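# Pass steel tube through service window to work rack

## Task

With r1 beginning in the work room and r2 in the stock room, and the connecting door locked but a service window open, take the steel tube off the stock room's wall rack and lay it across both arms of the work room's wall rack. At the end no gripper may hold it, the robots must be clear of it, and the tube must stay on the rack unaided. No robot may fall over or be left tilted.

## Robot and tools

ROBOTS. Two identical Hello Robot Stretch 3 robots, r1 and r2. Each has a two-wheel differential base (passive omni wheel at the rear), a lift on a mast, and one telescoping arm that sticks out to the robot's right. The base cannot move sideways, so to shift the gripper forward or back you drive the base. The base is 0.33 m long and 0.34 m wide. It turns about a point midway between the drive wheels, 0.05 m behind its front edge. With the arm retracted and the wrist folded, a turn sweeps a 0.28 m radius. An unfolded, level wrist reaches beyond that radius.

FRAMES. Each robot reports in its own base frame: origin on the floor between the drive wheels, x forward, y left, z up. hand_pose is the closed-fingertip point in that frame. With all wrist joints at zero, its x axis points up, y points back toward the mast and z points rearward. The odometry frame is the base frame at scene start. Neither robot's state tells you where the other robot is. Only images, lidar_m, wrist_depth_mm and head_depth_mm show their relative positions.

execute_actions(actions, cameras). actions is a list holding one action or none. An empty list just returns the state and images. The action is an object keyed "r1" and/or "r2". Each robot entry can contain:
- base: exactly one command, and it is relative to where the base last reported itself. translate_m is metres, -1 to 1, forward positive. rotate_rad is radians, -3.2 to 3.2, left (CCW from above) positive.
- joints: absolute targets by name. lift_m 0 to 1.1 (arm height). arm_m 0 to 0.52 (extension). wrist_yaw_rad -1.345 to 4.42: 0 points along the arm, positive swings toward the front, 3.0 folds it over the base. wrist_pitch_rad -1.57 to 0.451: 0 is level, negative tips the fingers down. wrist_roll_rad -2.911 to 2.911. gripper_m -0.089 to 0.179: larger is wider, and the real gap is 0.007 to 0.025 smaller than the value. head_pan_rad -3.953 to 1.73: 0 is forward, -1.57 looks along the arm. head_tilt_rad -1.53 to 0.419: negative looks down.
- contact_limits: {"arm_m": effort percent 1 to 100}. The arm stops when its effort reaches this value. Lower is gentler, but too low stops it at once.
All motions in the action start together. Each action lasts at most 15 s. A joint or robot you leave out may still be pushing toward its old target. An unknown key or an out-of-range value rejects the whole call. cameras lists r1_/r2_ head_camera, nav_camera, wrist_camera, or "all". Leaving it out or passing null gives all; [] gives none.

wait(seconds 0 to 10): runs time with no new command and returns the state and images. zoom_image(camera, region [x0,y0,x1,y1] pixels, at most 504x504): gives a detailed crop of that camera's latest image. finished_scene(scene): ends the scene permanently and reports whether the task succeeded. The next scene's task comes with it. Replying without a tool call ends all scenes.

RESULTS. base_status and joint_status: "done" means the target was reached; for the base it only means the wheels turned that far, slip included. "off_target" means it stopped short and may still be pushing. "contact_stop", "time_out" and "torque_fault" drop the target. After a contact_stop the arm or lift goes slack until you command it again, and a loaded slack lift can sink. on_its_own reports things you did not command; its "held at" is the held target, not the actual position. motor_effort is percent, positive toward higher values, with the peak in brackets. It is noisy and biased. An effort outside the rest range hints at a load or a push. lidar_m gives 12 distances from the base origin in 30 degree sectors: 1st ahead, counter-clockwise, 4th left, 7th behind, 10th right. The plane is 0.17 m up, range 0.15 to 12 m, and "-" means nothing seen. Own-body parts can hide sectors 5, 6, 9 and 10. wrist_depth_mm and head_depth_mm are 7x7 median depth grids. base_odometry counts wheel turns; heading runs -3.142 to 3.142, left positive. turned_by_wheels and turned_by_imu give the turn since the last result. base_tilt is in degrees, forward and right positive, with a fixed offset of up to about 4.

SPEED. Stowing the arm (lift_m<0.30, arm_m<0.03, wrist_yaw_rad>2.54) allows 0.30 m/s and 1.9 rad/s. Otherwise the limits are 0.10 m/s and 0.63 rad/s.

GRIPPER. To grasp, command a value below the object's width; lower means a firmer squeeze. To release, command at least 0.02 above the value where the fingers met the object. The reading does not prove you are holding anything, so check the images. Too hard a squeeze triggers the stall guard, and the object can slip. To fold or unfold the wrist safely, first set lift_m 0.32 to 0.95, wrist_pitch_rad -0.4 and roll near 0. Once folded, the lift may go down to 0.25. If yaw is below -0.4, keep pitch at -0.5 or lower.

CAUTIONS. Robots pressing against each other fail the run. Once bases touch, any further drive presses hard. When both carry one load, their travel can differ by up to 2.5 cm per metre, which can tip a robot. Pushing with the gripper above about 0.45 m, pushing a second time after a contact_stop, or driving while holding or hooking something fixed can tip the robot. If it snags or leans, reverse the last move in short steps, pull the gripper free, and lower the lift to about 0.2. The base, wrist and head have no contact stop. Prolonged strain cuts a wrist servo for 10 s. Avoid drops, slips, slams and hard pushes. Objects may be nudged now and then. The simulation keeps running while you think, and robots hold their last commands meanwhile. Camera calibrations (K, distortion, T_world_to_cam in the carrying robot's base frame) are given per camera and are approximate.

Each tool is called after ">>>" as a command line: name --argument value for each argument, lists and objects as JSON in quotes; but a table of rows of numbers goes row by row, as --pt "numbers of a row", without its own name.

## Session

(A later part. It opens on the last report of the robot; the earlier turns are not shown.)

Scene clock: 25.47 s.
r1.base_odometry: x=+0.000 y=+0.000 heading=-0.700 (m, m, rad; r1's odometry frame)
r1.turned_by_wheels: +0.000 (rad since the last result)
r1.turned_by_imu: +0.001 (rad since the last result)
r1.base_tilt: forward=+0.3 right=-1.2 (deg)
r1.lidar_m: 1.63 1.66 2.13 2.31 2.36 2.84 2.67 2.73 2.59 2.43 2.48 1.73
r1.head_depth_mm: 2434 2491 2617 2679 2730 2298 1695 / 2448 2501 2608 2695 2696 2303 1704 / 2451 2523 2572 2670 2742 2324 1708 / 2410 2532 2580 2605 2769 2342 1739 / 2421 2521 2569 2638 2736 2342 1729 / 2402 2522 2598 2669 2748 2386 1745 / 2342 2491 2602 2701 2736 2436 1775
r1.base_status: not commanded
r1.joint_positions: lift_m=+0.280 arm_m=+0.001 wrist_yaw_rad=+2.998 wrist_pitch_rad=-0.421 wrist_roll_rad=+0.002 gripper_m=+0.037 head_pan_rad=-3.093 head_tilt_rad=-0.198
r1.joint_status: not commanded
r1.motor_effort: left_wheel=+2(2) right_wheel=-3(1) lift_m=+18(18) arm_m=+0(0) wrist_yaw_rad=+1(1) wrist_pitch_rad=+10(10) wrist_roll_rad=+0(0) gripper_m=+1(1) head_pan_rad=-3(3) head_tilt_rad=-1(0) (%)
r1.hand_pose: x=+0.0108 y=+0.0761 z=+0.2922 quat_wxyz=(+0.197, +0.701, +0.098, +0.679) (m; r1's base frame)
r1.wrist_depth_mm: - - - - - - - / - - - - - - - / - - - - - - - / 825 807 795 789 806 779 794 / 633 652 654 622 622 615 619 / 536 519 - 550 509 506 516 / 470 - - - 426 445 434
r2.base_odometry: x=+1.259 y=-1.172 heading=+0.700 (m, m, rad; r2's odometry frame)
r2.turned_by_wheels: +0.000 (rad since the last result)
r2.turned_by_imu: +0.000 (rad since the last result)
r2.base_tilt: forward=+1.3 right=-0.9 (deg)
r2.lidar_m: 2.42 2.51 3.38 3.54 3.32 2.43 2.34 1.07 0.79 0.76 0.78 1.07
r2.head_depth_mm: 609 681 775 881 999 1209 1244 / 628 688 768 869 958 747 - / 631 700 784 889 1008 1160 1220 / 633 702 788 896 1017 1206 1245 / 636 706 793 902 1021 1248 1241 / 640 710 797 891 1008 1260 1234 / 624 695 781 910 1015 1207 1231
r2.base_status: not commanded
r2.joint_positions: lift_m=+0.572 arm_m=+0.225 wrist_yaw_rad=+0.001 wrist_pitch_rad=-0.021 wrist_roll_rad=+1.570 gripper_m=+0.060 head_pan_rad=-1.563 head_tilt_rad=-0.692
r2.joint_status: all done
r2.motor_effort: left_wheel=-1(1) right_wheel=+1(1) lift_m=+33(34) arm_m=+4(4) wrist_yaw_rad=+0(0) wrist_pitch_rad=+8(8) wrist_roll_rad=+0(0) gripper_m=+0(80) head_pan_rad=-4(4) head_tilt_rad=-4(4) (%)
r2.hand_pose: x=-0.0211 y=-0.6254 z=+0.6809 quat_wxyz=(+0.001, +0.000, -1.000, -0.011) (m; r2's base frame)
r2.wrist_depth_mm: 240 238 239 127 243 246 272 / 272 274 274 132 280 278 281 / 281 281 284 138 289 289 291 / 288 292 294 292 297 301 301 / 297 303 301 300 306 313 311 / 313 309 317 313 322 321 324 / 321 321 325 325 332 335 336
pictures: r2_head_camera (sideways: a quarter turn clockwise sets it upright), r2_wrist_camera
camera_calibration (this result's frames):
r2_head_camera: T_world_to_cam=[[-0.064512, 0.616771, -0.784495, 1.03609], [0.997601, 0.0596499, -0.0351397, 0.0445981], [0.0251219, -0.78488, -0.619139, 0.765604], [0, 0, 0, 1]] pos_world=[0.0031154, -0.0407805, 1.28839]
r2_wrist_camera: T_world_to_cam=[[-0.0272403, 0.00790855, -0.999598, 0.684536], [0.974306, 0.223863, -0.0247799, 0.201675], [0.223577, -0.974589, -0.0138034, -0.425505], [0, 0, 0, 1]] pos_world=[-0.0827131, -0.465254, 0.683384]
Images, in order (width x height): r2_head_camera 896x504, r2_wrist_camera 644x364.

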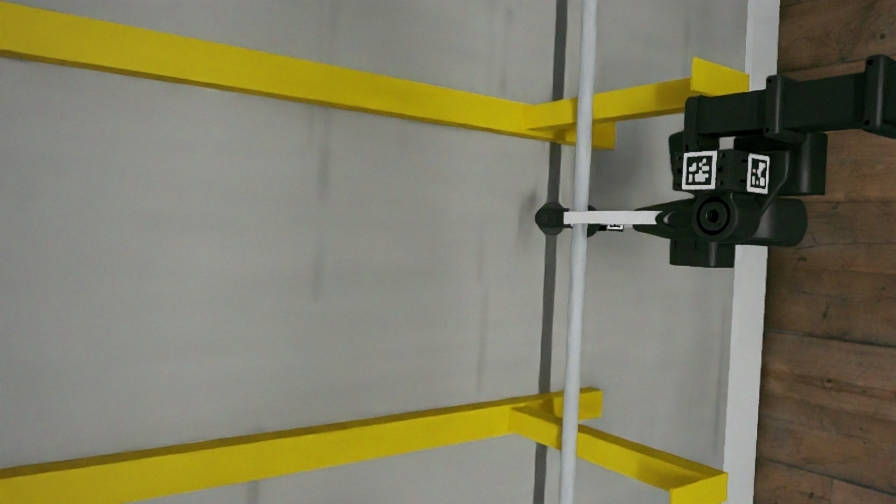

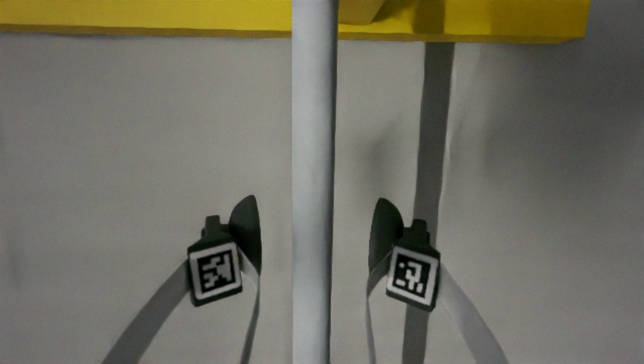

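>>> execute_actions --actions '[{"r2":{"joints":{"arm_m":0.215,"gripper_m":-0.04}}}]' --cameras '[]'

>>> execute_actions --actions '[{"r2":{"joints":{"lift_m":0.66}}}]' --cameras '["r2_nav_camera","r2_wrist_camera"]'

Scene clock: 27.10 s.
r1.base_odometry: x=+0.000 y=+0.000 heading=-0.700 (m, m, rad; r1's odometry frame)
r1.turned_by_wheels: +0.000 (rad since the last result)
r1.turned_by_imu: +0.000 (rad since the last result)
r1.base_tilt: forward=+0.2 right=-1.3 (deg)
r1.lidar_m: 1.63 1.66 2.12 2.32 2.35 2.84 2.67 2.72 2.59 2.43 2.47 1.73
r1.head_depth_mm: 2427 2503 2585 2636 2744 2292 1684 / 2467 2513 2606 2672 2764 2307 1704 / 2473 2526 2591 2685 2795 2336 1712 / 2462 2512 2601 2707 2758 2352 1732 / 2412 2516 2598 2696 2770 2361 1730 / 2387 2510 2585 2688 2727 2398 1757 / 2327 2480 2589 2641 2784 2427 1763
r1.base_status: not commanded
r1.joint_positions: lift_m=+0.280 arm_m=+0.001 wrist_yaw_rad=+2.998 wrist_pitch_rad=-0.421 wrist_roll_rad=+0.002 gripper_m=+0.037 head_pan_rad=-3.093 head_tilt_rad=-0.198
r1.joint_status: not commanded
r1.motor_effort: left_wheel=+2(2) right_wheel=-3(2) lift_m=+18(18) arm_m=+0(1) wrist_yaw_rad=+1(1) wrist_pitch_rad=+10(10) wrist_roll_rad=+0(0) gripper_m=+0(0) head_pan_rad=-3(3) head_tilt_rad=-1(1) (%)
r1.hand_pose: x=+0.0108 y=+0.0761 z=+0.2922 quat_wxyz=(+0.197, +0.701, +0.098, +0.679) (m; r1's base frame)
r1.wrist_depth_mm: - - - - - - - / - - - - - - - / - - - - - - - / 812 802 806 782 784 780 784 / 646 635 652 632 640 611 617 / 525 521 - 535 532 509 514 / 462 - - - 425 435 436
r2.base_odometry: x=+1.259 y=-1.172 heading=+0.700 (m, m, rad; r2's odometry frame)
r2.turned_by_wheels: +0.000 (rad since the last result)
r2.turned_by_imu: +0.000 (rad since the last result)
r2.base_tilt: forward=+1.3 right=-0.9 (deg)
r2.lidar_m: 2.42 2.51 3.40 3.53 3.29 2.42 2.33 1.08 0.79 0.76 0.79 1.07
r2.head_depth_mm: 609 681 774 881 993 1206 1252 / 627 687 769 868 958 756 - / 630 699 785 890 1013 1162 1193 / 634 705 787 895 1014 1193 1219 / 636 706 793 900 1023 1249 1242 / 639 708 797 890 1009 1260 1238 / 625 696 781 912 995 1200 1232
r2.base_status: not commanded
r2.joint_positions: lift_m=+0.572 arm_m=+0.215 wrist_yaw_rad=+0.001 wrist_pitch_rad=-0.017 wrist_roll_rad=+1.570 gripper_m=-0.039 head_pan_rad=-1.563 head_tilt_rad=-0.692
r2.joint_status: all done
r2.motor_effort: left_wheel=-1(1) right_wheel=+1(1) lift_m=+32(32) arm_m=-2(2) wrist_yaw_rad=+0(1) wrist_pitch_rad=+6(8) wrist_roll_rad=+0(0) gripper_m=-21(97) head_pan_rad=-5(4) head_tilt_rad=-4(4) (%)
r2.hand_pose: x=-0.0211 y=-0.6160 z=+0.6819 quat_wxyz=(+0.001, +0.000, -1.000, -0.009) (m; r2's base frame)
r2.wrist_depth_mm: 249 249 249 137 252 253 282 / 279 283 284 142 284 289 291 / 289 292 292 146 297 297 300 / 300 301 302 152 307 306 310 / 310 312 310 149 317 320 320 / 321 320 326 159 327 332 331 / 327 337 338 332 341 346 345
pictures: none
No camera images: the call's "cameras" was empty. Leave "cameras" out to get every camera's image.

Scene clock: 28.73 s.
r1.base_odometry: x=+0.000 y=+0.000 heading=-0.700 (m, m, rad; r1's odometry frame)
r1.turned_by_wheels: +0.000 (rad since the last result)
r1.turned_by_imu: +0.000 (rad since the last result)
r1.base_tilt: forward=+0.2 right=-1.2 (deg)
r1.lidar_m: 1.63 1.66 2.13 2.32 2.37 2.84 2.68 2.73 2.59 2.43 2.48 1.73
r1.head_depth_mm: 2453 2518 2571 2670 2701 2282 1700 / 2416 2529 2595 2662 2782 2326 1702 / 2432 2517 2602 2708 2792 2380 1706 / 2423 2555 2560 2682 2781 2352 1727 / 2405 2543 2623 2638 2753 2390 1750 / 2355 2542 2574 2674 2750 2370 1754 / 2340 2539 2587 2646 2756 2439 1779
r1.base_status: not commanded
r1.joint_positions: lift_m=+0.280 arm_m=+0.001 wrist_yaw_rad=+2.998 wrist_pitch_rad=-0.421 wrist_roll_rad=+0.002 gripper_m=+0.037 head_pan_rad=-3.093 head_tilt_rad=-0.198
r1.joint_status: not commanded
r1.motor_effort: left_wheel=+1(2) right_wheel=-2(2) lift_m=+18(18) arm_m=+1(1) wrist_yaw_rad=+1(1) wrist_pitch_rad=+10(10) wrist_roll_rad=+0(0) gripper_m=+0(0) head_pan_rad=-3(3) head_tilt_rad=-1(1) (%)
r1.hand_pose: x=+0.0108 y=+0.0761 z=+0.2922 quat_wxyz=(+0.197, +0.701, +0.098, +0.679) (m; r1's base frame)
r1.wrist_depth_mm: - - - - - - - / - - - - - - - / - - - - - - - / 791 801 797 815 781 788 768 / 633 636 656 617 633 604 619 / 526 525 - 537 535 523 508 / 470 - - - 428 436 438
r2.base_odometry: x=+1.259 y=-1.172 heading=+0.700 (m, m, rad; r2's odometry frame)
r2.turned_by_wheels: +0.000 (rad since the last result)
r2.turned_by_imu: +0.000 (rad since the last result)
r2.base_tilt: forward=+1.3 right=-0.9 (deg)
r2.lidar_m: 2.42 2.51 3.38 3.53 3.34 2.42 2.33 1.08 0.79 0.76 0.78 1.07
r2.head_depth_mm: 610 681 775 879 1019 1181 1277 / 626 687 768 865 938 - 1221 / 630 701 782 889 1029 - 1237 / 633 704 789 895 1037 1276 1242 / 635 707 790 901 1048 1246 1245 / 639 710 796 889 1029 1256 1238 / 625 695 782 913 1015 1208 1231
r2.base_status: not commanded
r2.joint_positions: lift_m=+0.660 arm_m=+0.215 wrist_yaw_rad=+0.001 wrist_pitch_rad=-0.087 wrist_roll_rad=+1.580 gripper_m=-0.036 head_pan_rad=-1.563 head_tilt_rad=-0.692
r2.joint_status: all done
r2.on_its_own: wrist_pitch_rad is at rest, and its effort (+33) is outside its rest range (-20 to +32)
r2.motor_effort: left_wheel=-1(1) right_wheel=+1(1) lift_m=+38(40) arm_m=-3(2) wrist_yaw_rad=-1(1) wrist_pitch_rad=+33(35) wrist_roll_rad=-6(7) gripper_m=-24(24) head_pan_rad=-5(4) head_tilt_rad=-3(4) (%)
r2.hand_pose: x=-0.0211 y=-0.6134 z=+0.7519 quat_wxyz=(-0.004, +0.000, -0.999, -0.044) (m; r2's base frame)
r2.wrist_depth_mm: 238 243 248 247 255 266 272 / 270 277 282 285 296 303 312 / 278 285 291 292 306 312 322 / 286 294 304 301 314 325 336 / 295 302 309 149 331 337 346 / 307 314 318 242 342 354 362 / 314 321 334 337 352 364 373
pictures: r2_nav_camera (sideways: a quarter turn counterclockwise sets it upright), r2_wrist_camera
camera_calibration (this result's frames):
r2_nav_camera: T_world_to_cam=[[0.0610188, -0.686984, 0.724106, -0.903883], [-0.997553, -0.0171777, 0.0677645, -0.0263078], [-0.0341147, -0.726469, -0.686352, 0.847725], [0, 0, 0, 1]] pos_world=[0.0578302, -0.00555896, 1.23813]
r2_wrist_camera: T_world_to_cam=[[-0.016699, 0.0737857, -0.997134, 0.794159], [0.974564, 0.224108, 0.000262407, 0.18206], [0.223485, -0.971767, -0.0756513, -0.364535], [0, 0, 0, 1]] pos_world=[-0.0826994, -0.453642, 0.764258]
Images, in order (width x height): r2_nav_camera 672x504, r2_wrist_camera 644x364.

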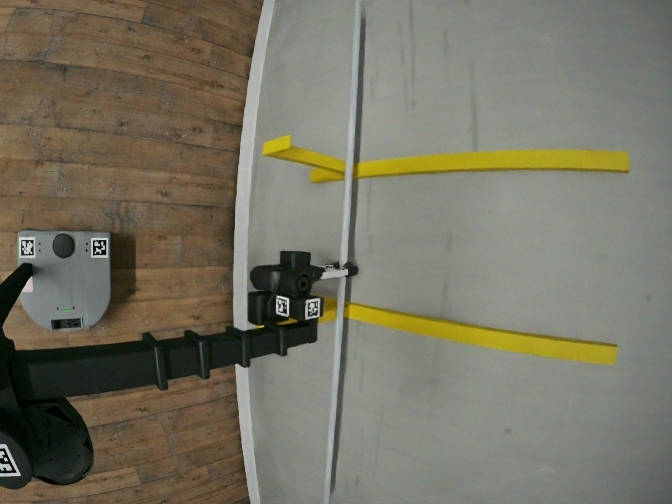

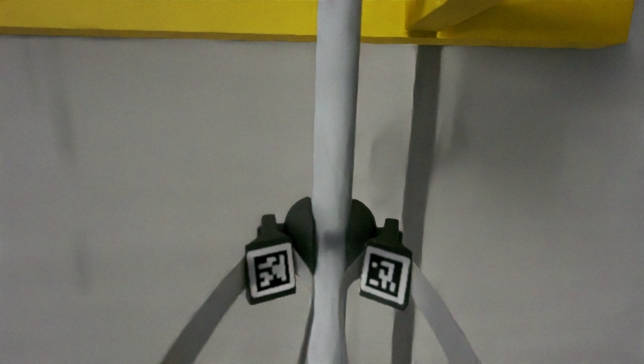

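>>> execute_actions --actions '[{"r2":{"joints":{"lift_m":1.05,"arm_m":0.0}}}]' --cameras '[]'

>>> execute_actions --actions '[{"r2":{"base":{"rotate_rad":-0.4}}}]' --cameras '[]'

>>> execute_actions --actions '[{"r2":{"base":{"translate_m":-0.8}}}]' --cameras '[]'

>>> execute_actions --actions '[{"r2":{"base":{"rotate_rad":1.97},"joints":{"head_pan_rad":-0.3,"head_tilt_rad":-0.2}},"r1":{"joints":{"head_pan_rad":0}}}]' --cameras '["r2_nav_camera","r2_wrist_camera","r1_head_camera"]'

Scene clock: 33.43 s.
r1.base_odometry: x=+0.000 y=+0.000 heading=-0.700 (m, m, rad; r1's odometry frame)
r1.turned_by_wheels: +0.000 (rad since the last result)
r1.turned_by_imu: +0.001 (rad since the last result)
r1.base_tilt: forward=+0.2 right=-1.3 (deg)
r1.lidar_m: 1.63 1.67 2.13 2.32 2.36 2.84 2.67 2.73 2.59 2.43 2.48 1.74
r1.head_depth_mm: 2427 2494 2593 2680 2747 2301 1700 / 2398 2464 2605 2684 2747 2311 1709 / 2450 2525 2582 2628 2728 2332 1714 / 2449 2516 2534 2682 2744 2349 1731 / 2394 2532 2594 2686 2755 2382 1734 / 2379 2512 2618 2673 2771 2377 1755 / 2351 2528 2592 2662 2768 2441 1758
r1.base_status: not commanded
r1.joint_positions: lift_m=+0.280 arm_m=+0.001 wrist_yaw_rad=+2.998 wrist_pitch_rad=-0.421 wrist_roll_rad=+0.002 gripper_m=+0.037 head_pan_rad=-3.093 head_tilt_rad=-0.198
r1.joint_status: not commanded
r1.motor_effort: left_wheel=+2(1) right_wheel=-2(2) lift_m=+18(18) arm_m=+0(1) wrist_yaw_rad=+1(1) wrist_pitch_rad=+10(10) wrist_roll_rad=+0(0) gripper_m=+0(0) head_pan_rad=-3(3) head_tilt_rad=-1(1) (%)
r1.hand_pose: x=+0.0108 y=+0.0761 z=+0.2922 quat_wxyz=(+0.197, +0.701, +0.098, +0.679) (m; r1's base frame)
r1.wrist_depth_mm: - - - - - - - / - - - - - - - / - - - - - - - / 823 797 788 795 784 782 766 / 642 622 632 625 618 614 613 / 528 527 - 526 533 516 514 / 461 - - - 430 434 437
r2.base_odometry: x=+1.259 y=-1.172 heading=+0.700 (m, m, rad; r2's odometry frame)
r2.turned_by_wheels: +0.000 (rad since the last result)
r2.turned_by_imu: +0.000 (rad since the last result)
r2.base_tilt: forward=+1.4 right=-0.9 (deg)
r2.lidar_m: 2.42 2.51 3.38 3.53 3.28 2.42 2.33 1.08 0.79 0.76 0.78 1.07
r2.head_depth_mm: 608 665 - - - - 1247 / 628 676 - - - - 1246 / 630 690 - - - - 1242 / 633 702 767 - 1067 1259 1239 / 635 706 792 897 1057 1247 1245 / 639 708 797 889 1026 1254 1240 / 626 695 768 913 1011 1211 1231
r2.base_status: not commanded
r2.joint_positions: lift_m=+1.050 arm_m=+0.000 wrist_yaw_rad=+0.001 wrist_pitch_rad=-0.087 wrist_roll_rad=+1.581 gripper_m=-0.036 head_pan_rad=-1.563 head_tilt_rad=-0.692
r2.joint_status: all done
r2.on_its_own: wrist_pitch_rad is at rest, and its effort (+33) is outside its rest range (-20 to +32)
r2.motor_effort: left_wheel=-1(1) right_wheel=+1(1) lift_m=+38(39) arm_m=-3(1) wrist_yaw_rad=-1(1) wrist_pitch_rad=+33(32) wrist_roll_rad=-5(6) gripper_m=-24(24) head_pan_rad=-4(5) head_tilt_rad=-4(4) (%)
r2.hand_pose: x=-0.0212 y=-0.3984 z=+1.1419 quat_wxyz=(-0.005, +0.000, -0.999, -0.044) (m; r2's base frame)
r2.wrist_depth_mm: 450 448 458 454 487 497 509 / 456 470 484 458 501 513 528 / 475 476 496 499 522 547 552 / 480 507 512 515 541 560 556 / 499 514 528 149 555 573 593 / 523 536 534 349 571 598 598 / 544 538 582 544 601 619 626
pictures: none
No camera images: the call's "cameras" was empty. Leave "cameras" out to get every camera's image.

Scene clock: 35.03 s.
r1.base_odometry: x=+0.000 y=+0.000 heading=-0.700 (m, m, rad; r1's odometry frame)
r1.turned_by_wheels: +0.000 (rad since the last result)
r1.turned_by_imu: +0.000 (rad since the last result)
r1.base_tilt: forward=+0.3 right=-1.2 (deg)
r1.lidar_m: 1.63 1.66 2.12 2.32 2.37 2.85 2.67 2.72 2.58 2.43 2.48 1.73
r1.head_depth_mm: 2447 2503 2581 2666 2784 2296 1685 / 2430 2504 2587 2653 2752 2314 1705 / 2457 2492 2594 2663 2784 2341 1715 / 2448 2558 2574 2679 2770 2360 1739 / 2427 2544 2588 2686 2753 2380 1742 / 2374 2513 2558 2671 2783 2435 1766 / 2361 2521 2616 2686 2762 2431 1765
r1.base_status: not commanded
r1.joint_positions: lift_m=+0.280 arm_m=+0.001 wrist_yaw_rad=+2.998 wrist_pitch_rad=-0.421 wrist_roll_rad=+0.002 gripper_m=+0.037 head_pan_rad=-3.093 head_tilt_rad=-0.198
r1.joint_status: not commanded
r1.motor_effort: left_wheel=+2(1) right_wheel=-2(2) lift_m=+18(18) arm_m=+0(0) wrist_yaw_rad=+1(1) wrist_pitch_rad=+10(10) wrist_roll_rad=+0(0) gripper_m=+0(0) head_pan_rad=-3(3) head_tilt_rad=-1(1) (%)
r1.hand_pose: x=+0.0108 y=+0.0761 z=+0.2922 quat_wxyz=(+0.197, +0.701, +0.098, +0.679) (m; r1's base frame)
r1.wrist_depth_mm: - - - - - - - / - - - - - - - / - - - - - - - / 810 820 811 782 793 791 790 / 644 626 651 622 619 621 629 / 521 517 - 535 526 505 507 / 463 - - - 434 437 435
r2.base_odometry: x=+1.259 y=-1.172 heading=+0.300 (m, m, rad; r2's odometry frame)
r2.turned_by_wheels: -0.400 (rad since the last result)
r2.turned_by_imu: -0.398 (rad since the last result)
r2.base_tilt: forward=+1.3 right=-1.0 (deg)
r2.lidar_m: 1.23 2.42 2.61 3.58 3.56 2.97 2.36 2.06 0.97 0.77 0.76 0.82
r2.head_depth_mm: 755 834 - - - - 1246 / 728 793 - - - - 1244 / 702 769 - - - - 1239 / 678 754 844 - 1146 1278 1246 / 651 718 786 888 929 1256 1241 / 621 690 774 878 1007 1181 1244 / 614 677 750 842 960 1111 1216
r2.base_status: done
r2.joint_positions: lift_m=+1.050 arm_m=+0.000 wrist_yaw_rad=-0.005 wrist_pitch_rad=-0.087 wrist_roll_rad=+1.581 gripper_m=-0.036 head_pan_rad=-1.563 head_tilt_rad=-0.692
r2.joint_status: not commanded
r2.on_its_own: wrist_pitch_rad is at rest, and its effort (+33) is outside its rest range (-20 to +32)
r2.motor_effort: left_wheel=+1(6) right_wheel=-1(6) lift_m=+38(38) arm_m=-2(2) wrist_yaw_rad=+3(4) wrist_pitch_rad=+33(32) wrist_roll_rad=-6(6) gripper_m=-24(24) head_pan_rad=-3(4) head_tilt_rad=-3(4) (%)
r2.hand_pose: x=-0.0225 y=-0.3984 z=+1.1419 quat_wxyz=(-0.005, -0.003, -0.999, -0.044) (m; r2's base frame)
r2.wrist_depth_mm: 584 595 613 129 649 668 690 / 571 569 590 134 627 638 661 / 554 558 580 586 600 612 643 / 540 545 560 561 581 606 617 / 520 527 545 150 572 585 572 / 508 513 519 164 556 559 587 / 500 510 517 516 546 555 567
pictures: none
No camera images: the call's "cameras" was empty. Leave "cameras" out to get every camera's image.

Scene clock: 44.63 s.
r1.base_odometry: x=+0.000 y=+0.000 heading=-0.700 (m, m, rad; r1's odometry frame)
r1.turned_by_wheels: +0.000 (rad since the last result)
r1.turned_by_imu: +0.003 (rad since the last result)
r1.base_tilt: forward=+0.3 right=-1.3 (deg)
r1.lidar_m: 1.63 1.66 2.13 2.32 2.36 2.85 2.68 2.73 2.59 2.43 2.48 1.73
r1.head_depth_mm: 2423 2515 2603 2665 2754 2274 1676 / 2424 2501 2577 2668 2797 2312 1710 / 2440 2527 2593 2674 2750 2338 1713 / 2451 2515 2579 2669 2758 2365 1713 / 2412 2520 2600 2674 2755 2402 1737 / 2406 2521 2606 2665 2776 2365 1735 / 2340 2514 2612 2716 2743 2433 1772
r1.base_status: not commanded
r1.joint_positions: lift_m=+0.280 arm_m=+0.001 wrist_yaw_rad=+2.998 wrist_pitch_rad=-0.421 wrist_roll_rad=+0.002 gripper_m=+0.037 head_pan_rad=-3.093 head_tilt_rad=-0.198
r1.joint_status: not commanded
r1.motor_effort: left_wheel=+1(2) right_wheel=-3(2) lift_m=+18(18) arm_m=+1(1) wrist_yaw_rad=+1(1) wrist_pitch_rad=+10(10) wrist_roll_rad=+0(0) gripper_m=+0(0) head_pan_rad=-3(3) head_tilt_rad=-1(1) (%)
r1.hand_pose: x=+0.0108 y=+0.0761 z=+0.2922 quat_wxyz=(+0.197, +0.701, +0.098, +0.679) (m; r1's base frame)
r1.wrist_depth_mm: - - - - - - - / - - - - - - - / - - - - - - - / 802 784 798 810 773 781 769 / 631 636 651 624 622 612 627 / 523 515 - 536 522 508 517 / 465 - - - 430 437 434
r2.base_odometry: x=+0.494 y=-1.409 heading=+0.300 (m, m, rad; r2's odometry frame)
r2.turned_by_wheels: +0.000 (rad since the last result)
r2.turned_by_imu: -0.005 (rad since the last result)
r2.base_tilt: forward=+1.4 right=-0.9 (deg)
r2.lidar_m: 1.73 3.14 3.40 3.27 3.25 2.05 1.62 1.60 1.38 1.09 1.08 1.16
r2.head_depth_mm: 1094 1213 - - - - 1250 / 1053 1148 - - - - 1246 / 1015 1116 - - - - 1245 / 981 1087 1211 - 1626 1440 1244 / 945 1047 1170 1315 1546 1455 1241 / 912 1009 1125 1270 1459 1446 1240 / 887 973 1079 1214 1381 1445 1233
r2.base_status: done
r2.joint_positions: lift_m=+1.050 arm_m=+0.000 wrist_yaw_rad=+0.000 wrist_pitch_rad=-0.087 wrist_roll_rad=+1.581 gripper_m=-0.036 head_pan_rad=-1.563 head_tilt_rad=-0.692
r2.joint_status: not commanded
r2.motor_effort: left_wheel=+2(1) right_wheel=-2(5) lift_m=+38(38) arm_m=-2(1) wrist_yaw_rad=+0(3) wrist_pitch_rad=+32(32) wrist_roll_rad=-5(6) gripper_m=-24(24) head_pan_rad=-5(4) head_tilt_rad=-2(3) (%)
r2.hand_pose: x=-0.0214 y=-0.3984 z=+1.1419 quat_wxyz=(-0.005, +0.000, -0.999, -0.044) (m; r2's base frame)
r2.wrist_depth_mm: 882 943 941 136 - - - / 873 886 890 915 980 - - / 855 881 914 909 929 971 - / 817 857 854 902 913 904 954 / 816 816 865 151 873 920 919 / 780 817 813 161 863 884 902 / 774 791 822 791 841 868 879
pictures: none
No camera images: the call's "cameras" was empty. Leave "cameras" out to get every camera's image.

Scene clock: 48.73 s.
r1.base_odometry: x=+0.000 y=+0.000 heading=-0.700 (m, m, rad; r1's odometry frame)
r1.turned_by_wheels: +0.000 (rad since the last result)
r1.turned_by_imu: +0.001 (rad since the last result)
r1.base_tilt: forward=+0.3 right=-1.2 (deg)
r1.lidar_m: 1.63 1.66 2.13 2.32 2.36 2.85 2.67 2.72 2.58 2.43 2.48 1.74
r1.head_depth_mm: 1489 1525 1589 1630 1675 1746 1698 / 1475 1522 - 1830 1656 1729 1708 / 1477 1510 - - 1666 1728 1726 / 1465 1496 - - 1646 1702 1729 / 1452 1498 - - 1645 1688 1717 / 1443 1495 - - 1632 1682 1702 / 1440 1483 1542 1564 1627 1677 1700
r1.base_status: not commanded
r1.joint_positions: lift_m=+0.280 arm_m=+0.001 wrist_yaw_rad=+2.998 wrist_pitch_rad=-0.421 wrist_roll_rad=+0.002 gripper_m=+0.037 head_pan_rad=-0.007 head_tilt_rad=-0.198
r1.joint_status: all done
r1.motor_effort: left_wheel=+2(2) right_wheel=-3(2) lift_m=+18(18) arm_m=+0(0) wrist_yaw_rad=+1(2) wrist_pitch_rad=+10(10) wrist_roll_rad=+0(0) gripper_m=+0(0) head_pan_rad=+2(36) head_tilt_rad=-1(2) (%)
r1.hand_pose: x=+0.0108 y=+0.0761 z=+0.2922 quat_wxyz=(+0.197, +0.701, +0.098, +0.679) (m; r1's base frame)
r1.wrist_depth_mm: - - - - - - - / - - - - - - - / - - - - - - - / 804 806 799 787 782 778 788 / 639 624 661 626 632 609 611 / 523 526 - 538 529 519 521 / 461 - - - 423 439 437
r2.base_odometry: x=+0.494 y=-1.409 heading=+2.270 (m, m, rad; r2's odometry frame)
r2.turned_by_wheels: +1.970 (rad since the last result)
r2.turned_by_imu: +1.963 (rad since the last result)
r2.base_tilt: forward=+1.3 right=-0.9 (deg)
r2.lidar_m: 3.22 2.29 1.67 1.60 1.54 1.11 1.07 1.11 1.50 3.13 3.26 3.36
r2.head_depth_mm: 2748 3554 3684 3723 3810 2599 1905 / 2774 3412 3528 3724 3728 2579 1890 / 2802 3324 3440 3549 3607 2571 1899 / 2851 3200 - 3513 3543 2531 1865 / 2873 3065 - 3375 3391 2521 1857 / 2915 3023 3140 3221 3310 2490 1839 / 2866 2966 3056 3154 3234 2461 1829
r2.base_status: done
r2.joint_positions: lift_m=+1.050 arm_m=+0.000 wrist_yaw_rad=+0.005 wrist_pitch_rad=-0.087 wrist_roll_rad=+1.581 gripper_m=-0.036 head_pan_rad=-0.307 head_tilt_rad=-0.211
r2.joint_status: all done
r2.on_its_own: wrist_pitch_rad is at rest, and its effort (+33) is outside its rest range (-20 to +32)
r2.motor_effort: left_wheel=+0(6) right_wheel=+1(4) lift_m=+38(38) arm_m=-2(3) wrist_yaw_rad=-3(3) wrist_pitch_rad=+33(33) wrist_roll_rad=-5(6) gripper_m=-24(24) head_pan_rad=+4(60) head_tilt_rad=+5(31) (%)
r2.hand_pose: x=-0.0202 y=-0.3984 z=+1.1419 quat_wxyz=(-0.005, +0.002, -0.999, -0.044) (m; r2's base frame)
r2.wrist_depth_mm: - - - 136 - - - / - - - - - - - / - - - - - - - / - - - - - - - / - - - 152 - - - / - - - 164 - - - / - - - - - - -
pictures: r1_head_camera (sideways: a quarter turn clockwise sets it upright), r2_nav_camera (sideways: a quarter turn counterclockwise sets it upright), r2_wrist_camera
camera_calibration (this result's frames):
r1_head_camera: T_world_to_cam=[[-0.139452, 0.0601797, -0.988398, 1.31035], [-0.0265047, 0.997567, 0.0644775, -0.0824063], [0.989874, 0.0351887, -0.137518, 0.125661], [0, 0, 0, 1]] pos_world=[0.0561585, -0.00107248, 1.31774]
r2_nav_camera: T_world_to_cam=[[0.278996, -0.0300209, 0.959823, -1.21263], [-0.323303, -0.944098, 0.0644469, -0.0261437], [0.904232, -0.328294, -0.273105, 0.304306], [0, 0, 0, 1]] pos_world=[0.0547021, 0.0388156, 1.2487]
r2_wrist_camera: T_world_to_cam=[[-0.01638, 0.0737254, -0.997144, 1.1672], [0.973714, 0.227772, 0.000845526, 0.133611], [0.227184, -0.970919, -0.0755184, -0.126062], [0, 0, 0, 1]] pos_world=[-0.0823414, -0.238881, 1.15423]
Images, in order (width x height): r1_head_camera 896x504, r2_nav_camera 672x504, r2_wrist_camera 644x364.

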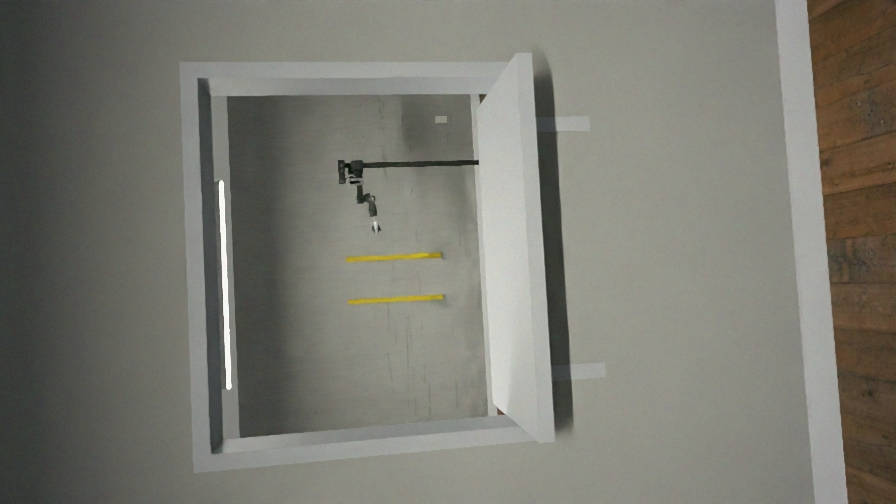

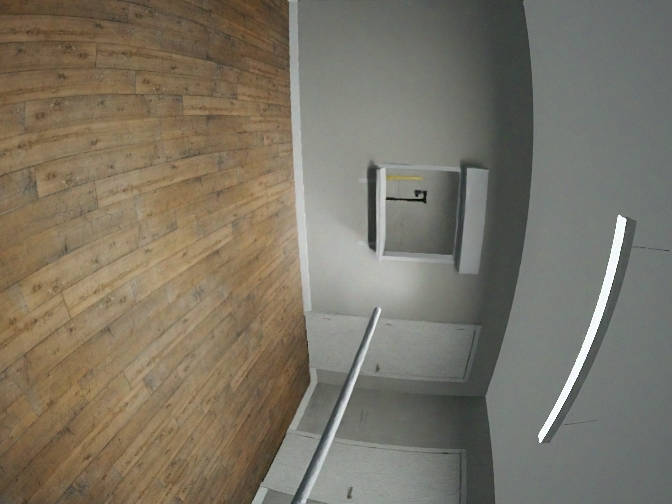

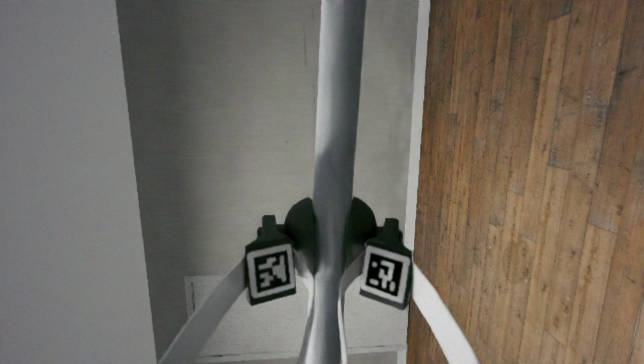

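>>> execute_actions --actions '[{"r2":{"base":{"translate_m":1},"joints":{"arm_m":0.2}},"r1":{"base":{"rotate_rad":0.42}}}]' --cameras '[]'

>>> execute_actions --actions '[{"r2":{"base":{"translate_m":1}},"r1":{"base":{"translate_m":1},"joints":{"lift_m":0.9}}}]' --cameras '[]'

>>> execute_actions --actions '[{"r2":{"base":{"translate_m":0.2},"joints":{"head_pan_rad":-0.6}},"r1":{"base":{"rotate_rad":-0.35},"joints":{"wrist_yaw_rad":0,"head_pan_rad":-0.7,"head_tilt_rad":-0.4}}}]' --cameras '["r2_nav_camera","r1_nav_camera"]'

Scene clock: 60.90 s.
r1.base_odometry: x=+0.000 y=+0.000 heading=-0.280 (m, m, rad; r1's odometry frame)
r1.turned_by_wheels: +0.420 (rad since the last result)
r1.turned_by_imu: +0.417 (rad since the last result)
r1.base_tilt: forward=+0.3 right=-1.3 (deg)
r1.lidar_m: 1.64 1.96 2.32 2.33 2.82 2.67 2.69 2.70 2.43 2.44 1.81 1.63
r1.head_depth_mm: 1391 1492 - - 1559 1620 1620 / 1437 1510 - - 1609 1694 1699 / 1485 1549 1607 1664 1700 1756 1708 / 1566 1616 1671 1712 1779 1845 1727 / 1635 1691 1740 1812 1875 1950 1729 / 1693 1756 1827 1893 1957 2024 1747 / 1763 1806 1896 1958 2062 2120 1757
r1.base_status: done
r1.joint_positions: lift_m=+0.280 arm_m=+0.001 wrist_yaw_rad=+2.998 wrist_pitch_rad=-0.421 wrist_roll_rad=+0.002 gripper_m=+0.037 head_pan_rad=-0.007 head_tilt_rad=-0.198
r1.joint_status: not commanded
r1.motor_effort: left_wheel=-1(7) right_wheel=+1(7) lift_m=+18(18) arm_m=+0(0) wrist_yaw_rad=+1(1) wrist_pitch_rad=+10(10) wrist_roll_rad=+0(0) gripper_m=+1(0) head_pan_rad=+3(3) head_tilt_rad=-1(1) (%)
r1.hand_pose: x=+0.0108 y=+0.0761 z=+0.2922 quat_wxyz=(+0.197, +0.701, +0.098, +0.679) (m; r1's base frame)
r1.wrist_depth_mm: - - - - - - - / - - - - - - - / - - - - - - - / 815 817 810 789 775 797 755 / 643 624 657 625 636 627 608 / 519 513 - 536 522 510 507 / 465 - - - 425 438 442
r2.base_odometry: x=-0.149 y=-0.643 heading=+2.270 (m, m, rad; r2's odometry frame)
r2.turned_by_wheels: +0.000 (rad since the last result)
r2.turned_by_imu: +0.005 (rad since the last result)
r2.base_tilt: forward=+1.3 right=-0.9 (deg)
r2.lidar_m: 2.24 2.29 1.67 1.61 1.67 2.15 2.07 2.14 2.92 3.12 3.17 2.32
r2.head_depth_mm: 2363 2425 2508 2608 2687 2593 1904 / 2270 2158 2468 2523 2611 2606 1887 / 2203 2090 - 2708 2494 2530 1875 / 2164 2018 - 2622 2407 2470 1871 / 2089 1957 - 2545 2362 2399 1854 / 2030 2090 2147 2191 2282 2304 1845 / 1969 2036 2075 2145 2196 2254 1831
r2.base_status: done
r2.joint_positions: lift_m=+1.050 arm_m=+0.200 wrist_yaw_rad=+0.000 wrist_pitch_rad=-0.087 wrist_roll_rad=+1.581 gripper_m=-0.036 head_pan_rad=-0.307 head_tilt_rad=-0.211
r2.joint_status: all done
r2.on_its_own: wrist_pitch_rad is at rest, and its effort (+33) is outside its rest range (-20 to +32)
r2.motor_effort: left_wheel=-1(2) right_wheel=+1(6) lift_m=+38(38) arm_m=+3(5) wrist_yaw_rad=+0(2) wrist_pitch_rad=+33(33) wrist_roll_rad=-6(6) gripper_m=-24(24) head_pan_rad=+4(4) head_tilt_rad=+6(5) (%)
r2.hand_pose: x=-0.0213 y=-0.5979 z=+1.1419 quat_wxyz=(-0.005, +0.000, -0.999, -0.044) (m; r2's base frame)
r2.wrist_depth_mm: - - - 133 - - - / - - - 139 - - - / - - - - - - - / - - - - - - - / - - - 152 - - - / - - - 165 - - - / - - - - - - -
pictures: none
No camera images: the call's "cameras" was empty. Leave "cameras" out to get every camera's image.

Scene clock: 72.70 s.
r1.base_odometry: x=+0.961 y=-0.276 heading=-0.280 (m, m, rad; r1's odometry frame)
r1.turned_by_wheels: +0.000 (rad since the last result)
r1.turned_by_imu: +0.005 (rad since the last result)
r1.base_tilt: forward=+0.3 right=-1.3 (deg)
r1.lidar_m: 0.69 0.84 1.58 1.99 2.42 3.59 3.62 3.05 2.76 1.22 0.77 0.69
r1.head_depth_mm: 625 663 704 - 930 663 536 / 585 602 623 640 662 688 708 / 607 628 646 671 691 717 747 / 634 652 677 701 726 753 784 / 658 684 706 731 762 792 824 / 689 713 739 768 803 836 870 / 721 746 780 812 842 882 921
r1.base_status: done
r1.joint_positions: lift_m=+0.900 arm_m=+0.001 wrist_yaw_rad=+2.999 wrist_pitch_rad=-0.420 wrist_roll_rad=+0.002 gripper_m=+0.037 head_pan_rad=-0.007 head_tilt_rad=-0.198
r1.joint_status: all done
r1.motor_effort: left_wheel=-1(7) right_wheel=+0(7) lift_m=+21(22) arm_m=+0(0) wrist_yaw_rad=+1(1) wrist_pitch_rad=+10(10) wrist_roll_rad=+0(0) gripper_m=+0(0) head_pan_rad=+3(3) head_tilt_rad=-2(0) (%)
r1.hand_pose: x=+0.0107 y=+0.0762 z=+0.9122 quat_wxyz=(+0.197, +0.701, +0.098, +0.679) (m; r1's base frame)
r1.wrist_depth_mm: - - - - - - - / - - - - - - - / - - - - - - - / - - - - - - - / - - - - - - - / - - - - - - - / - - - - - - -
r2.base_odometry: x=-0.793 y=+0.122 heading=+2.270 (m, m, rad; r2's odometry frame)
r2.turned_by_wheels: +0.000 (rad since the last result)
r2.turned_by_imu: +0.004 (rad since the last result)
r2.base_tilt: forward=+1.3 right=-0.9 (deg)
r2.lidar_m: 1.24 1.28 1.67 1.61 1.68 2.29 3.06 3.16 3.27 3.12 1.76 1.28
r2.head_depth_mm: 1053 - - - 1451 1500 1571 / 1025 - - - 1410 1448 1512 / 1003 - - - 1359 1402 1444 / 1016 - - - 1304 1355 1400 / 1120 1157 1194 1228 1274 1312 1361 / 1096 1134 1163 1202 1237 1272 1316 / 1067 1099 1128 1162 1196 1233 1273
r2.base_status: done
r2.joint_positions: lift_m=+1.050 arm_m=+0.200 wrist_yaw_rad=+0.000 wrist_pitch_rad=-0.087 wrist_roll_rad=+1.581 gripper_m=-0.036 head_pan_rad=-0.307 head_tilt_rad=-0.211
r2.joint_status: not commanded
r2.motor_effort: left_wheel=-1(2) right_wheel=+1(4) lift_m=+38(38) arm_m=+4(3) wrist_yaw_rad=+0(0) wrist_pitch_rad=+32(33) wrist_roll_rad=-5(5) gripper_m=-24(24) head_pan_rad=+5(4) head_tilt_rad=+3(5) (%)
r2.hand_pose: x=-0.0213 y=-0.5979 z=+1.1419 quat_wxyz=(-0.005, +0.000, -0.999, -0.044) (m; r2's base frame)
r2.wrist_depth_mm: - - - 134 - - - / - - - - - - - / - - - - - - - / - - - - - - - / - - - 152 - - - / - - - 165 - - - / - - - - - - -
pictures: none
No camera images: the call's "cameras" was empty. Leave "cameras" out to get every camera's image.

Scene clock: 76.50 s.
r1.base_odometry: x=+0.961 y=-0.276 heading=-0.630 (m, m, rad; r1's odometry frame)
r1.turned_by_wheels: -0.350 (rad since the last result)
r1.turned_by_imu: -0.345 (rad since the last result)
r1.base_tilt: forward=+0.3 right=-1.2 (deg)
r1.lidar_m: 0.69 0.72 0.97 1.99 2.06 2.79 3.60 3.71 2.87 2.76 0.99 0.72
r1.head_depth_mm: 972 1050 1145 1201 1375 1511 1373 / 927 978 1049 1077 1175 1300 1355 / 3258 3535 3833 1127 853 1133 1238 / 3719 - - 1149 770 1008 1089 / - - - 1170 743 908 974 / - - - 3939 753 619 876 / - - - - 761 576 799
r1.base_status: done
r1.joint_positions: lift_m=+0.900 arm_m=+0.001 wrist_yaw_rad=+0.002 wrist_pitch_rad=-0.420 wrist_roll_rad=+0.002 gripper_m=+0.037 head_pan_rad=-0.693 head_tilt_rad=-0.395
r1.joint_status: all done
r1.motor_effort: left_wheel=+2(5) right_wheel=-2(5) lift_m=+21(21) arm_m=+1(0) wrist_yaw_rad=-2(2) wrist_pitch_rad=+10(10) wrist_roll_rad=+0(0) gripper_m=+0(0) head_pan_rad=-3(29) head_tilt_rad=-3(20) (%)
r1.hand_pose: x=-0.0210 y=-0.3699 z=+0.9122 quat_wxyz=(+0.691, +0.148, -0.692, -0.147) (m; r1's base frame)
r1.wrist_depth_mm: 834 - - - - - - / 829 - - - - - - / 843 - - - - - - / 862 - - - - - - / 854 - - - - - - / 863 - - - - - - / 849 - - - - - -
r2.base_odometry: x=-0.921 y=+0.275 heading=+2.270 (m, m, rad; r2's odometry frame)
r2.turned_by_wheels: +0.000 (rad since the last result)
r2.turned_by_imu: +0.001 (rad since the last result)
r2.base_tilt: forward=+1.3 right=-0.9 (deg)
r2.lidar_m: 1.04 1.08 1.47 1.61 1.67 2.28 3.25 3.39 3.26 3.12 1.47 1.08
r2.head_depth_mm: 1088 1442 1493 1530 1562 1671 1728 / 1019 - - - 1436 1526 1590 / 1005 - - - 1309 1408 1469 / 1013 - - - 1187 1300 1353 / 1013 - - - 1170 1220 1258 / 969 - - - 1158 1133 1179 / 917 - - - 1025 1061 1101
r2.base_status: done
r2.joint_positions: lift_m=+1.050 arm_m=+0.200 wrist_yaw_rad=+0.000 wrist_pitch_rad=-0.087 wrist_roll_rad=+1.581 gripper_m=-0.036 head_pan_rad=-0.593 head_tilt_rad=-0.211
r2.joint_status: all done
r2.motor_effort: left_wheel=+0(2) right_wheel=+1(6) lift_m=+38(38) arm_m=+3(3) wrist_yaw_rad=+0(0) wrist_pitch_rad=+32(32) wrist_roll_rad=-6(6) gripper_m=-24(24) head_pan_rad=-4(31) head_tilt_rad=+5(6) (%)
r2.hand_pose: x=-0.0213 y=-0.5979 z=+1.1419 quat_wxyz=(-0.005, +0.000, -0.999, -0.044) (m; r2's base frame)
r2.wrist_depth_mm: - - - 134 - - - / - - - - - - - / - - - - - - - / - - - - - - - / - - - 151 - - - / - - - 165 - - - / - - - - - - -
pictures: r1_nav_camera (sideways: a quarter turn counterclockwise sets it upright), r2_nav_camera (sideways: a quarter turn counterclockwise sets it upright)
camera_calibration (this result's frames):
r1_nav_camera: T_world_to_cam=[[0.312641, -0.236083, 0.920065, -1.15418], [-0.603474, -0.797383, 0.000458851, 0.0522196], [0.733536, -0.555379, -0.391765, 0.463994], [0, 0, 0, 1]] pos_world=[0.052, 0.0268498, 1.24367]
r2_nav_camera: T_world_to_cam=[[0.259083, -0.107396, 0.959866, -1.21256], [-0.576425, -0.814605, 0.0644433, -0.024595], [0.774991, -0.569986, -0.272956, 0.3049], [0, 0, 0, 1]] pos_world=[0.0636824, 0.0235299, 1.2487]
Images, in order (width x height): r1_nav_camera 672x504, r2_nav_camera 672x504.

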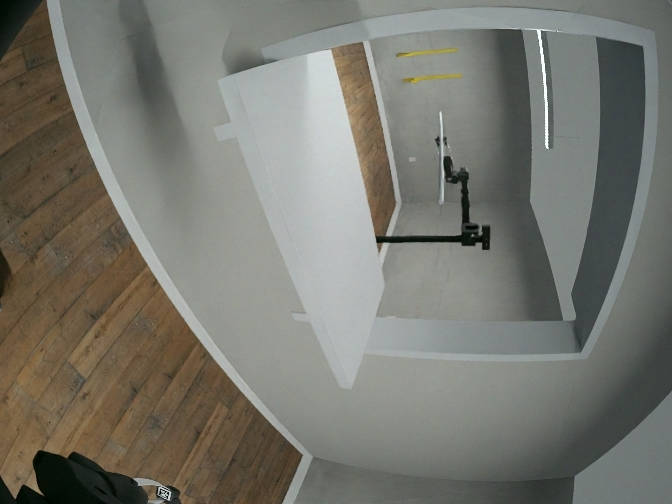

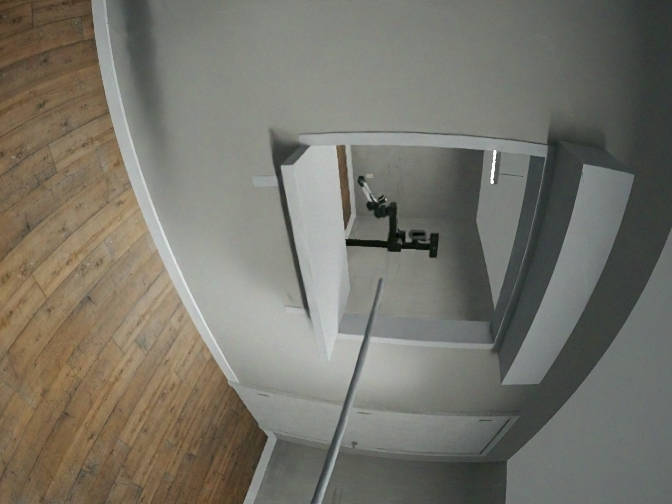

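>>> execute_actions --actions '[{"r2":{"base":{"translate_m":0.78},"joints":{"head_pan_rad":-1.2,"lift_m":1.0}},"r1":{"base":{"translate_m":0.41},"joints":{"wrist_pitch_rad":0,"wrist_roll_rad":1.57,"gripper_m":0.13,"lift_m":1.0,"head_pan_rad":-1.3}}}]' --cameras '["r1_wrist_camera","r1_nav_camera"]'

Scene clock: 87.10 s.
r1.base_odometry: x=+1.292 y=-0.518 heading=-0.630 (m, m, rad; r1's odometry frame)
r1.turned_by_wheels: +0.000 (rad since the last result)
r1.turned_by_imu: +0.004 (rad since the last result)
r1.base_tilt: forward=+0.3 right=-1.2 (deg)
r1.lidar_m: 0.28 0.29 0.40 1.00 2.06 2.81 4.01 3.91 2.88 1.13 0.40 0.29
r1.head_depth_mm: 2258 2397 2541 2688 2350 1820 - / 2265 2427 2613 2747 2401 1822 1398 / 1275 1351 1411 1339 728 603 1356 / 839 850 878 924 731 537 425 / 770 817 883 941 740 543 428 / 2584 1285 1425 1511 750 547 431 / 2696 2931 3129 3377 758 552 434
r1.base_status: done
r1.joint_positions: lift_m=+1.000 arm_m=+0.001 wrist_yaw_rad=+0.002 wrist_pitch_rad=-0.023 wrist_roll_rad=+1.565 gripper_m=+0.130 head_pan_rad=-1.293 head_tilt_rad=-0.395
r1.joint_status: all done
r1.motor_effort: left_wheel=+1(6) right_wheel=-2(2) lift_m=+21(24) arm_m=+0(1) wrist_yaw_rad=-2(2) wrist_pitch_rad=+12(11) wrist_roll_rad=+2(4) gripper_m=+0(82) head_pan_rad=-3(27) head_tilt_rad=-2(2) (%)
r1.hand_pose: x=-0.0209 y=-0.4013 z=+1.1082 quat_wxyz=(+0.003, +0.001, -1.000, -0.012) (m; r1's base frame)
r1.wrist_depth_mm: - - - - - - - / - - - - - - - / - - - - - - - / - - - - - - - / - - - - - - - / 862 963 871 862 773 - 904 / 664 676 688 676 685 398 661
r2.base_odometry: x=-1.423 y=+0.872 heading=+2.270 (m, m, rad; r2's odometry frame)
r2.turned_by_wheels: +0.000 (rad since the last result)
r2.turned_by_imu: +0.003 (rad since the last result)
r2.base_tilt: forward=+1.3 right=-0.8 (deg)
r2.lidar_m: 0.26 0.27 0.37 1.01 1.67 2.30 4.04 4.18 3.23 0.99 0.37 0.27
r2.head_depth_mm: 980 1776 1862 2296 2147 926 1892 / 940 1137 1172 1214 1209 776 591 / 902 3199 1203 1238 1199 770 567 / 2840 3313 3424 3452 1096 765 563 / 2866 3444 1409 3545 1086 756 559 / 2919 3662 3691 1180 3609 751 556 / 2930 3834 3873 - 3557 712 531
r2.base_status: done
r2.joint_positions: lift_m=+1.000 arm_m=+0.200 wrist_yaw_rad=+0.000 wrist_pitch_rad=-0.087 wrist_roll_rad=+1.581 gripper_m=-0.036 head_pan_rad=-1.193 head_tilt_rad=-0.211
r2.joint_status: all done
r2.on_its_own: wrist_pitch_rad is at rest, and its effort (+33) is outside its rest range (-20 to +32)
r2.motor_effort: left_wheel=-1(2) right_wheel=+1(6) lift_m=+31(32) arm_m=+4(3) wrist_yaw_rad=+0(0) wrist_pitch_rad=+33(33) wrist_roll_rad=-6(6) gripper_m=-24(24) head_pan_rad=-4(46) head_tilt_rad=+5(5) (%)
r2.hand_pose: x=-0.0214 y=-0.5979 z=+1.0921 quat_wxyz=(-0.005, +0.000, -0.999, -0.044) (m; r2's base frame)
r2.wrist_depth_mm: - - - 134 - - - / - - - - - - - / - - - - - - - / - - - - - - - / 847 885 892 152 504 902 899 / 763 778 790 164 417 329 654 / - - - - 568 294 251
pictures: r1_nav_camera (sideways: a quarter turn counterclockwise sets it upright), r1_wrist_camera
camera_calibration (this result's frames):
r1_nav_camera: T_world_to_cam=[[0.124842, -0.371632, 0.919948, -1.15288], [-0.948274, -0.317452, 0.000445341, 0.0543405], [0.291873, -0.872419, -0.39204, 0.467047], [0, 0, 0, 1]] pos_world=[0.0591391, -0.00373521, 1.24367]
r1_wrist_camera: T_world_to_cam=[[0.000624486, -0.0254361, -0.999676, 1.1005], [0.990525, 0.1373, -0.00287475, 0.11689], [0.137329, -0.990203, 0.0252809, -0.263275], [0, 0, 0, 1]] pos_world=[-0.0803144, -0.248752, 1.10714]
Images, in order (width x height): r1_nav_camera 672x504, r1_wrist_camera 644x364.

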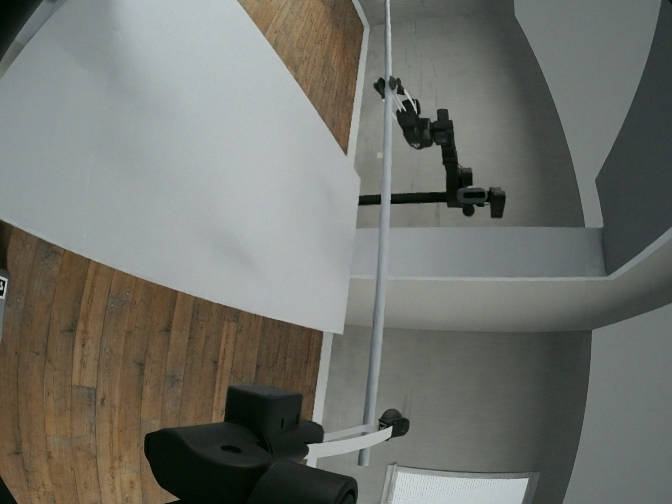

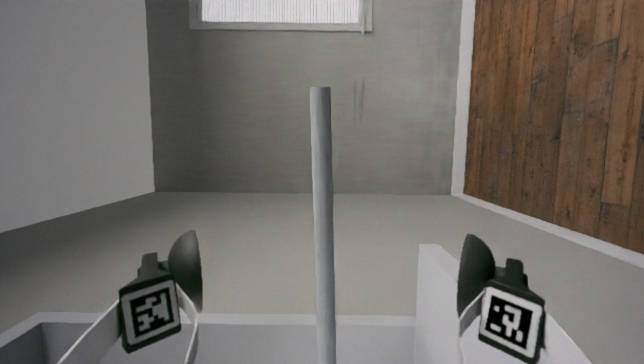

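>>> execute_actions --actions '[{"r2":{"base":{"translate_m":0.12}},"r1":{"joints":{"arm_m":0.13,"lift_m":1.005}}}]' --cameras '["r1_wrist_camera","r1_nav_camera"]'

Scene clock: 90.37 s.
r1.base_odometry: x=+1.292 y=-0.518 heading=-0.630 (m, m, rad; r1's odometry frame)
r1.turned_by_wheels: +0.000 (rad since the last result)
r1.turned_by_imu: +0.001 (rad since the last result)
r1.base_tilt: forward=+0.3 right=-1.2 (deg)
r1.lidar_m: 0.28 0.29 0.40 1.00 2.06 2.81 3.99 3.96 2.87 1.13 0.40 0.29
r1.head_depth_mm: 2261 2433 2563 2732 - 1701 1389 / 2295 2416 2625 2757 2406 1760 1388 / 1284 1339 1417 1338 726 600 1364 / 836 859 877 922 732 539 424 / 765 822 882 936 740 542 428 / 2600 2809 3021 3213 753 549 431 / 2694 2967 895 3195 758 552 434
r1.base_status: not commanded
r1.joint_positions: lift_m=+1.005 arm_m=+0.130 wrist_yaw_rad=+0.001 wrist_pitch_rad=-0.023 wrist_roll_rad=+1.565 gripper_m=+0.130 head_pan_rad=-1.293 head_tilt_rad=-0.395
r1.joint_status: all done
r1.motor_effort: left_wheel=+1(1) right_wheel=-2(2) lift_m=+21(26) arm_m=+3(3) wrist_yaw_rad=-1(1) wrist_pitch_rad=+11(12) wrist_roll_rad=+2(2) gripper_m=+2(1) head_pan_rad=-3(3) head_tilt_rad=-1(3) (%)
r1.hand_pose: x=-0.0210 y=-0.5303 z=+1.1133 quat_wxyz=(+0.003, +0.001, -1.000, -0.012) (m; r1's base frame)
r1.wrist_depth_mm: - - - - - - - / - - - - - - - / - - - - - - - / - - - - - - - / - - - - - - - / 857 928 853 835 884 - 913 / 645 576 643 610 642 407 672
r2.base_odometry: x=-1.501 y=+0.964 heading=+2.270 (m, m, rad; r2's odometry frame)
r2.turned_by_wheels: +0.000 (rad since the last result)
r2.turned_by_imu: +0.000 (rad since the last result)
r2.base_tilt: forward=+1.3 right=-0.9 (deg)
r2.lidar_m: - 0.15 0.20 0.54 1.67 2.30 4.15 4.35 3.25 0.53 0.20 0.15
r2.head_depth_mm: 885 1087 1124 1161 1162 782 571 / 891 3034 1147 1179 1180 777 570 / 2814 3157 3242 3334 1199 771 566 / 2923 3293 3332 3452 1096 728 544 / - - - - - - - / - - - - - - - / - - - - - - -
r2.base_status: done
r2.joint_positions: lift_m=+1.000 arm_m=+0.200 wrist_yaw_rad=+0.000 wrist_pitch_rad=-0.087 wrist_roll_rad=+1.581 gripper_m=-0.036 head_pan_rad=-1.193 head_tilt_rad=-0.211
r2.joint_status: not commanded
r2.on_its_own: wrist_pitch_rad is at rest, and its effort (+33) is outside its rest range (-20 to +32)
r2.motor_effort: left_wheel=-1(4) right_wheel=+1(6) lift_m=+31(31) arm_m=+4(3) wrist_yaw_rad=+0(0) wrist_pitch_rad=+33(33) wrist_roll_rad=-6(6) gripper_m=-24(24) head_pan_rad=-5(4) head_tilt_rad=+5(6) (%)
r2.hand_pose: x=-0.0213 y=-0.5979 z=+1.0921 quat_wxyz=(-0.005, +0.000, -0.999, -0.044) (m; r2's base frame)
r2.wrist_depth_mm: - - - 134 - - - / - - - - - - - / - - - - 722 - - / 934 961 953 776 504 286 213 / 746 749 763 152 446 290 203 / - - - 165 419 289 205 / - - 947 960 577 292 204
pictures: r1_nav_camera (sideways: a quarter turn counterclockwise sets it upright), r1_wrist_camera
camera_calibration (this result's frames):
r1_nav_camera: T_world_to_cam=[[0.124791, -0.371712, 0.919923, -1.15285], [-0.948332, -0.31728, 0.000442411, 0.0543446], [0.291708, -0.872447, -0.3921, 0.467126], [0, 0, 0, 1]] pos_world=[0.0591373, -0.00374117, 1.24366]
r1_wrist_camera: T_world_to_cam=[[0.000962378, -0.0256478, -0.999671, 1.10215], [0.990596, 0.136798, -0.00255607, 0.134125], [0.136818, -0.990267, 0.0255383, -0.391471], [0, 0, 0, 1]] pos_world=[-0.080364, -0.377741, 1.11213]
Images, in order (width x height): r1_nav_camera 672x504, r1_wrist_camera 644x364.

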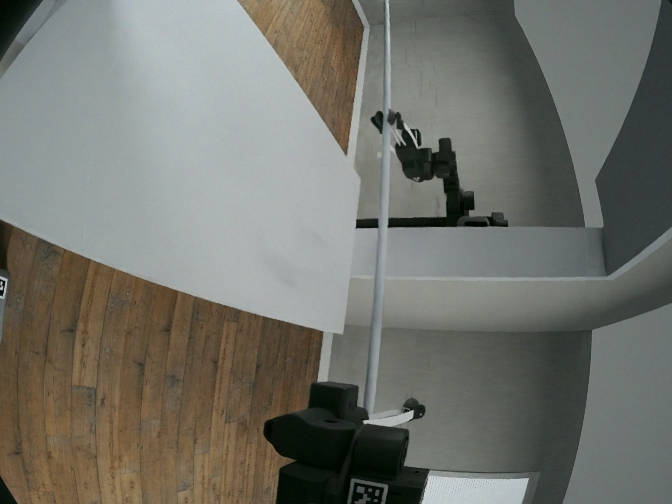

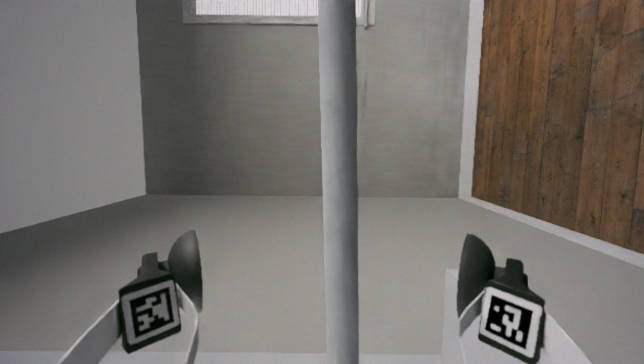

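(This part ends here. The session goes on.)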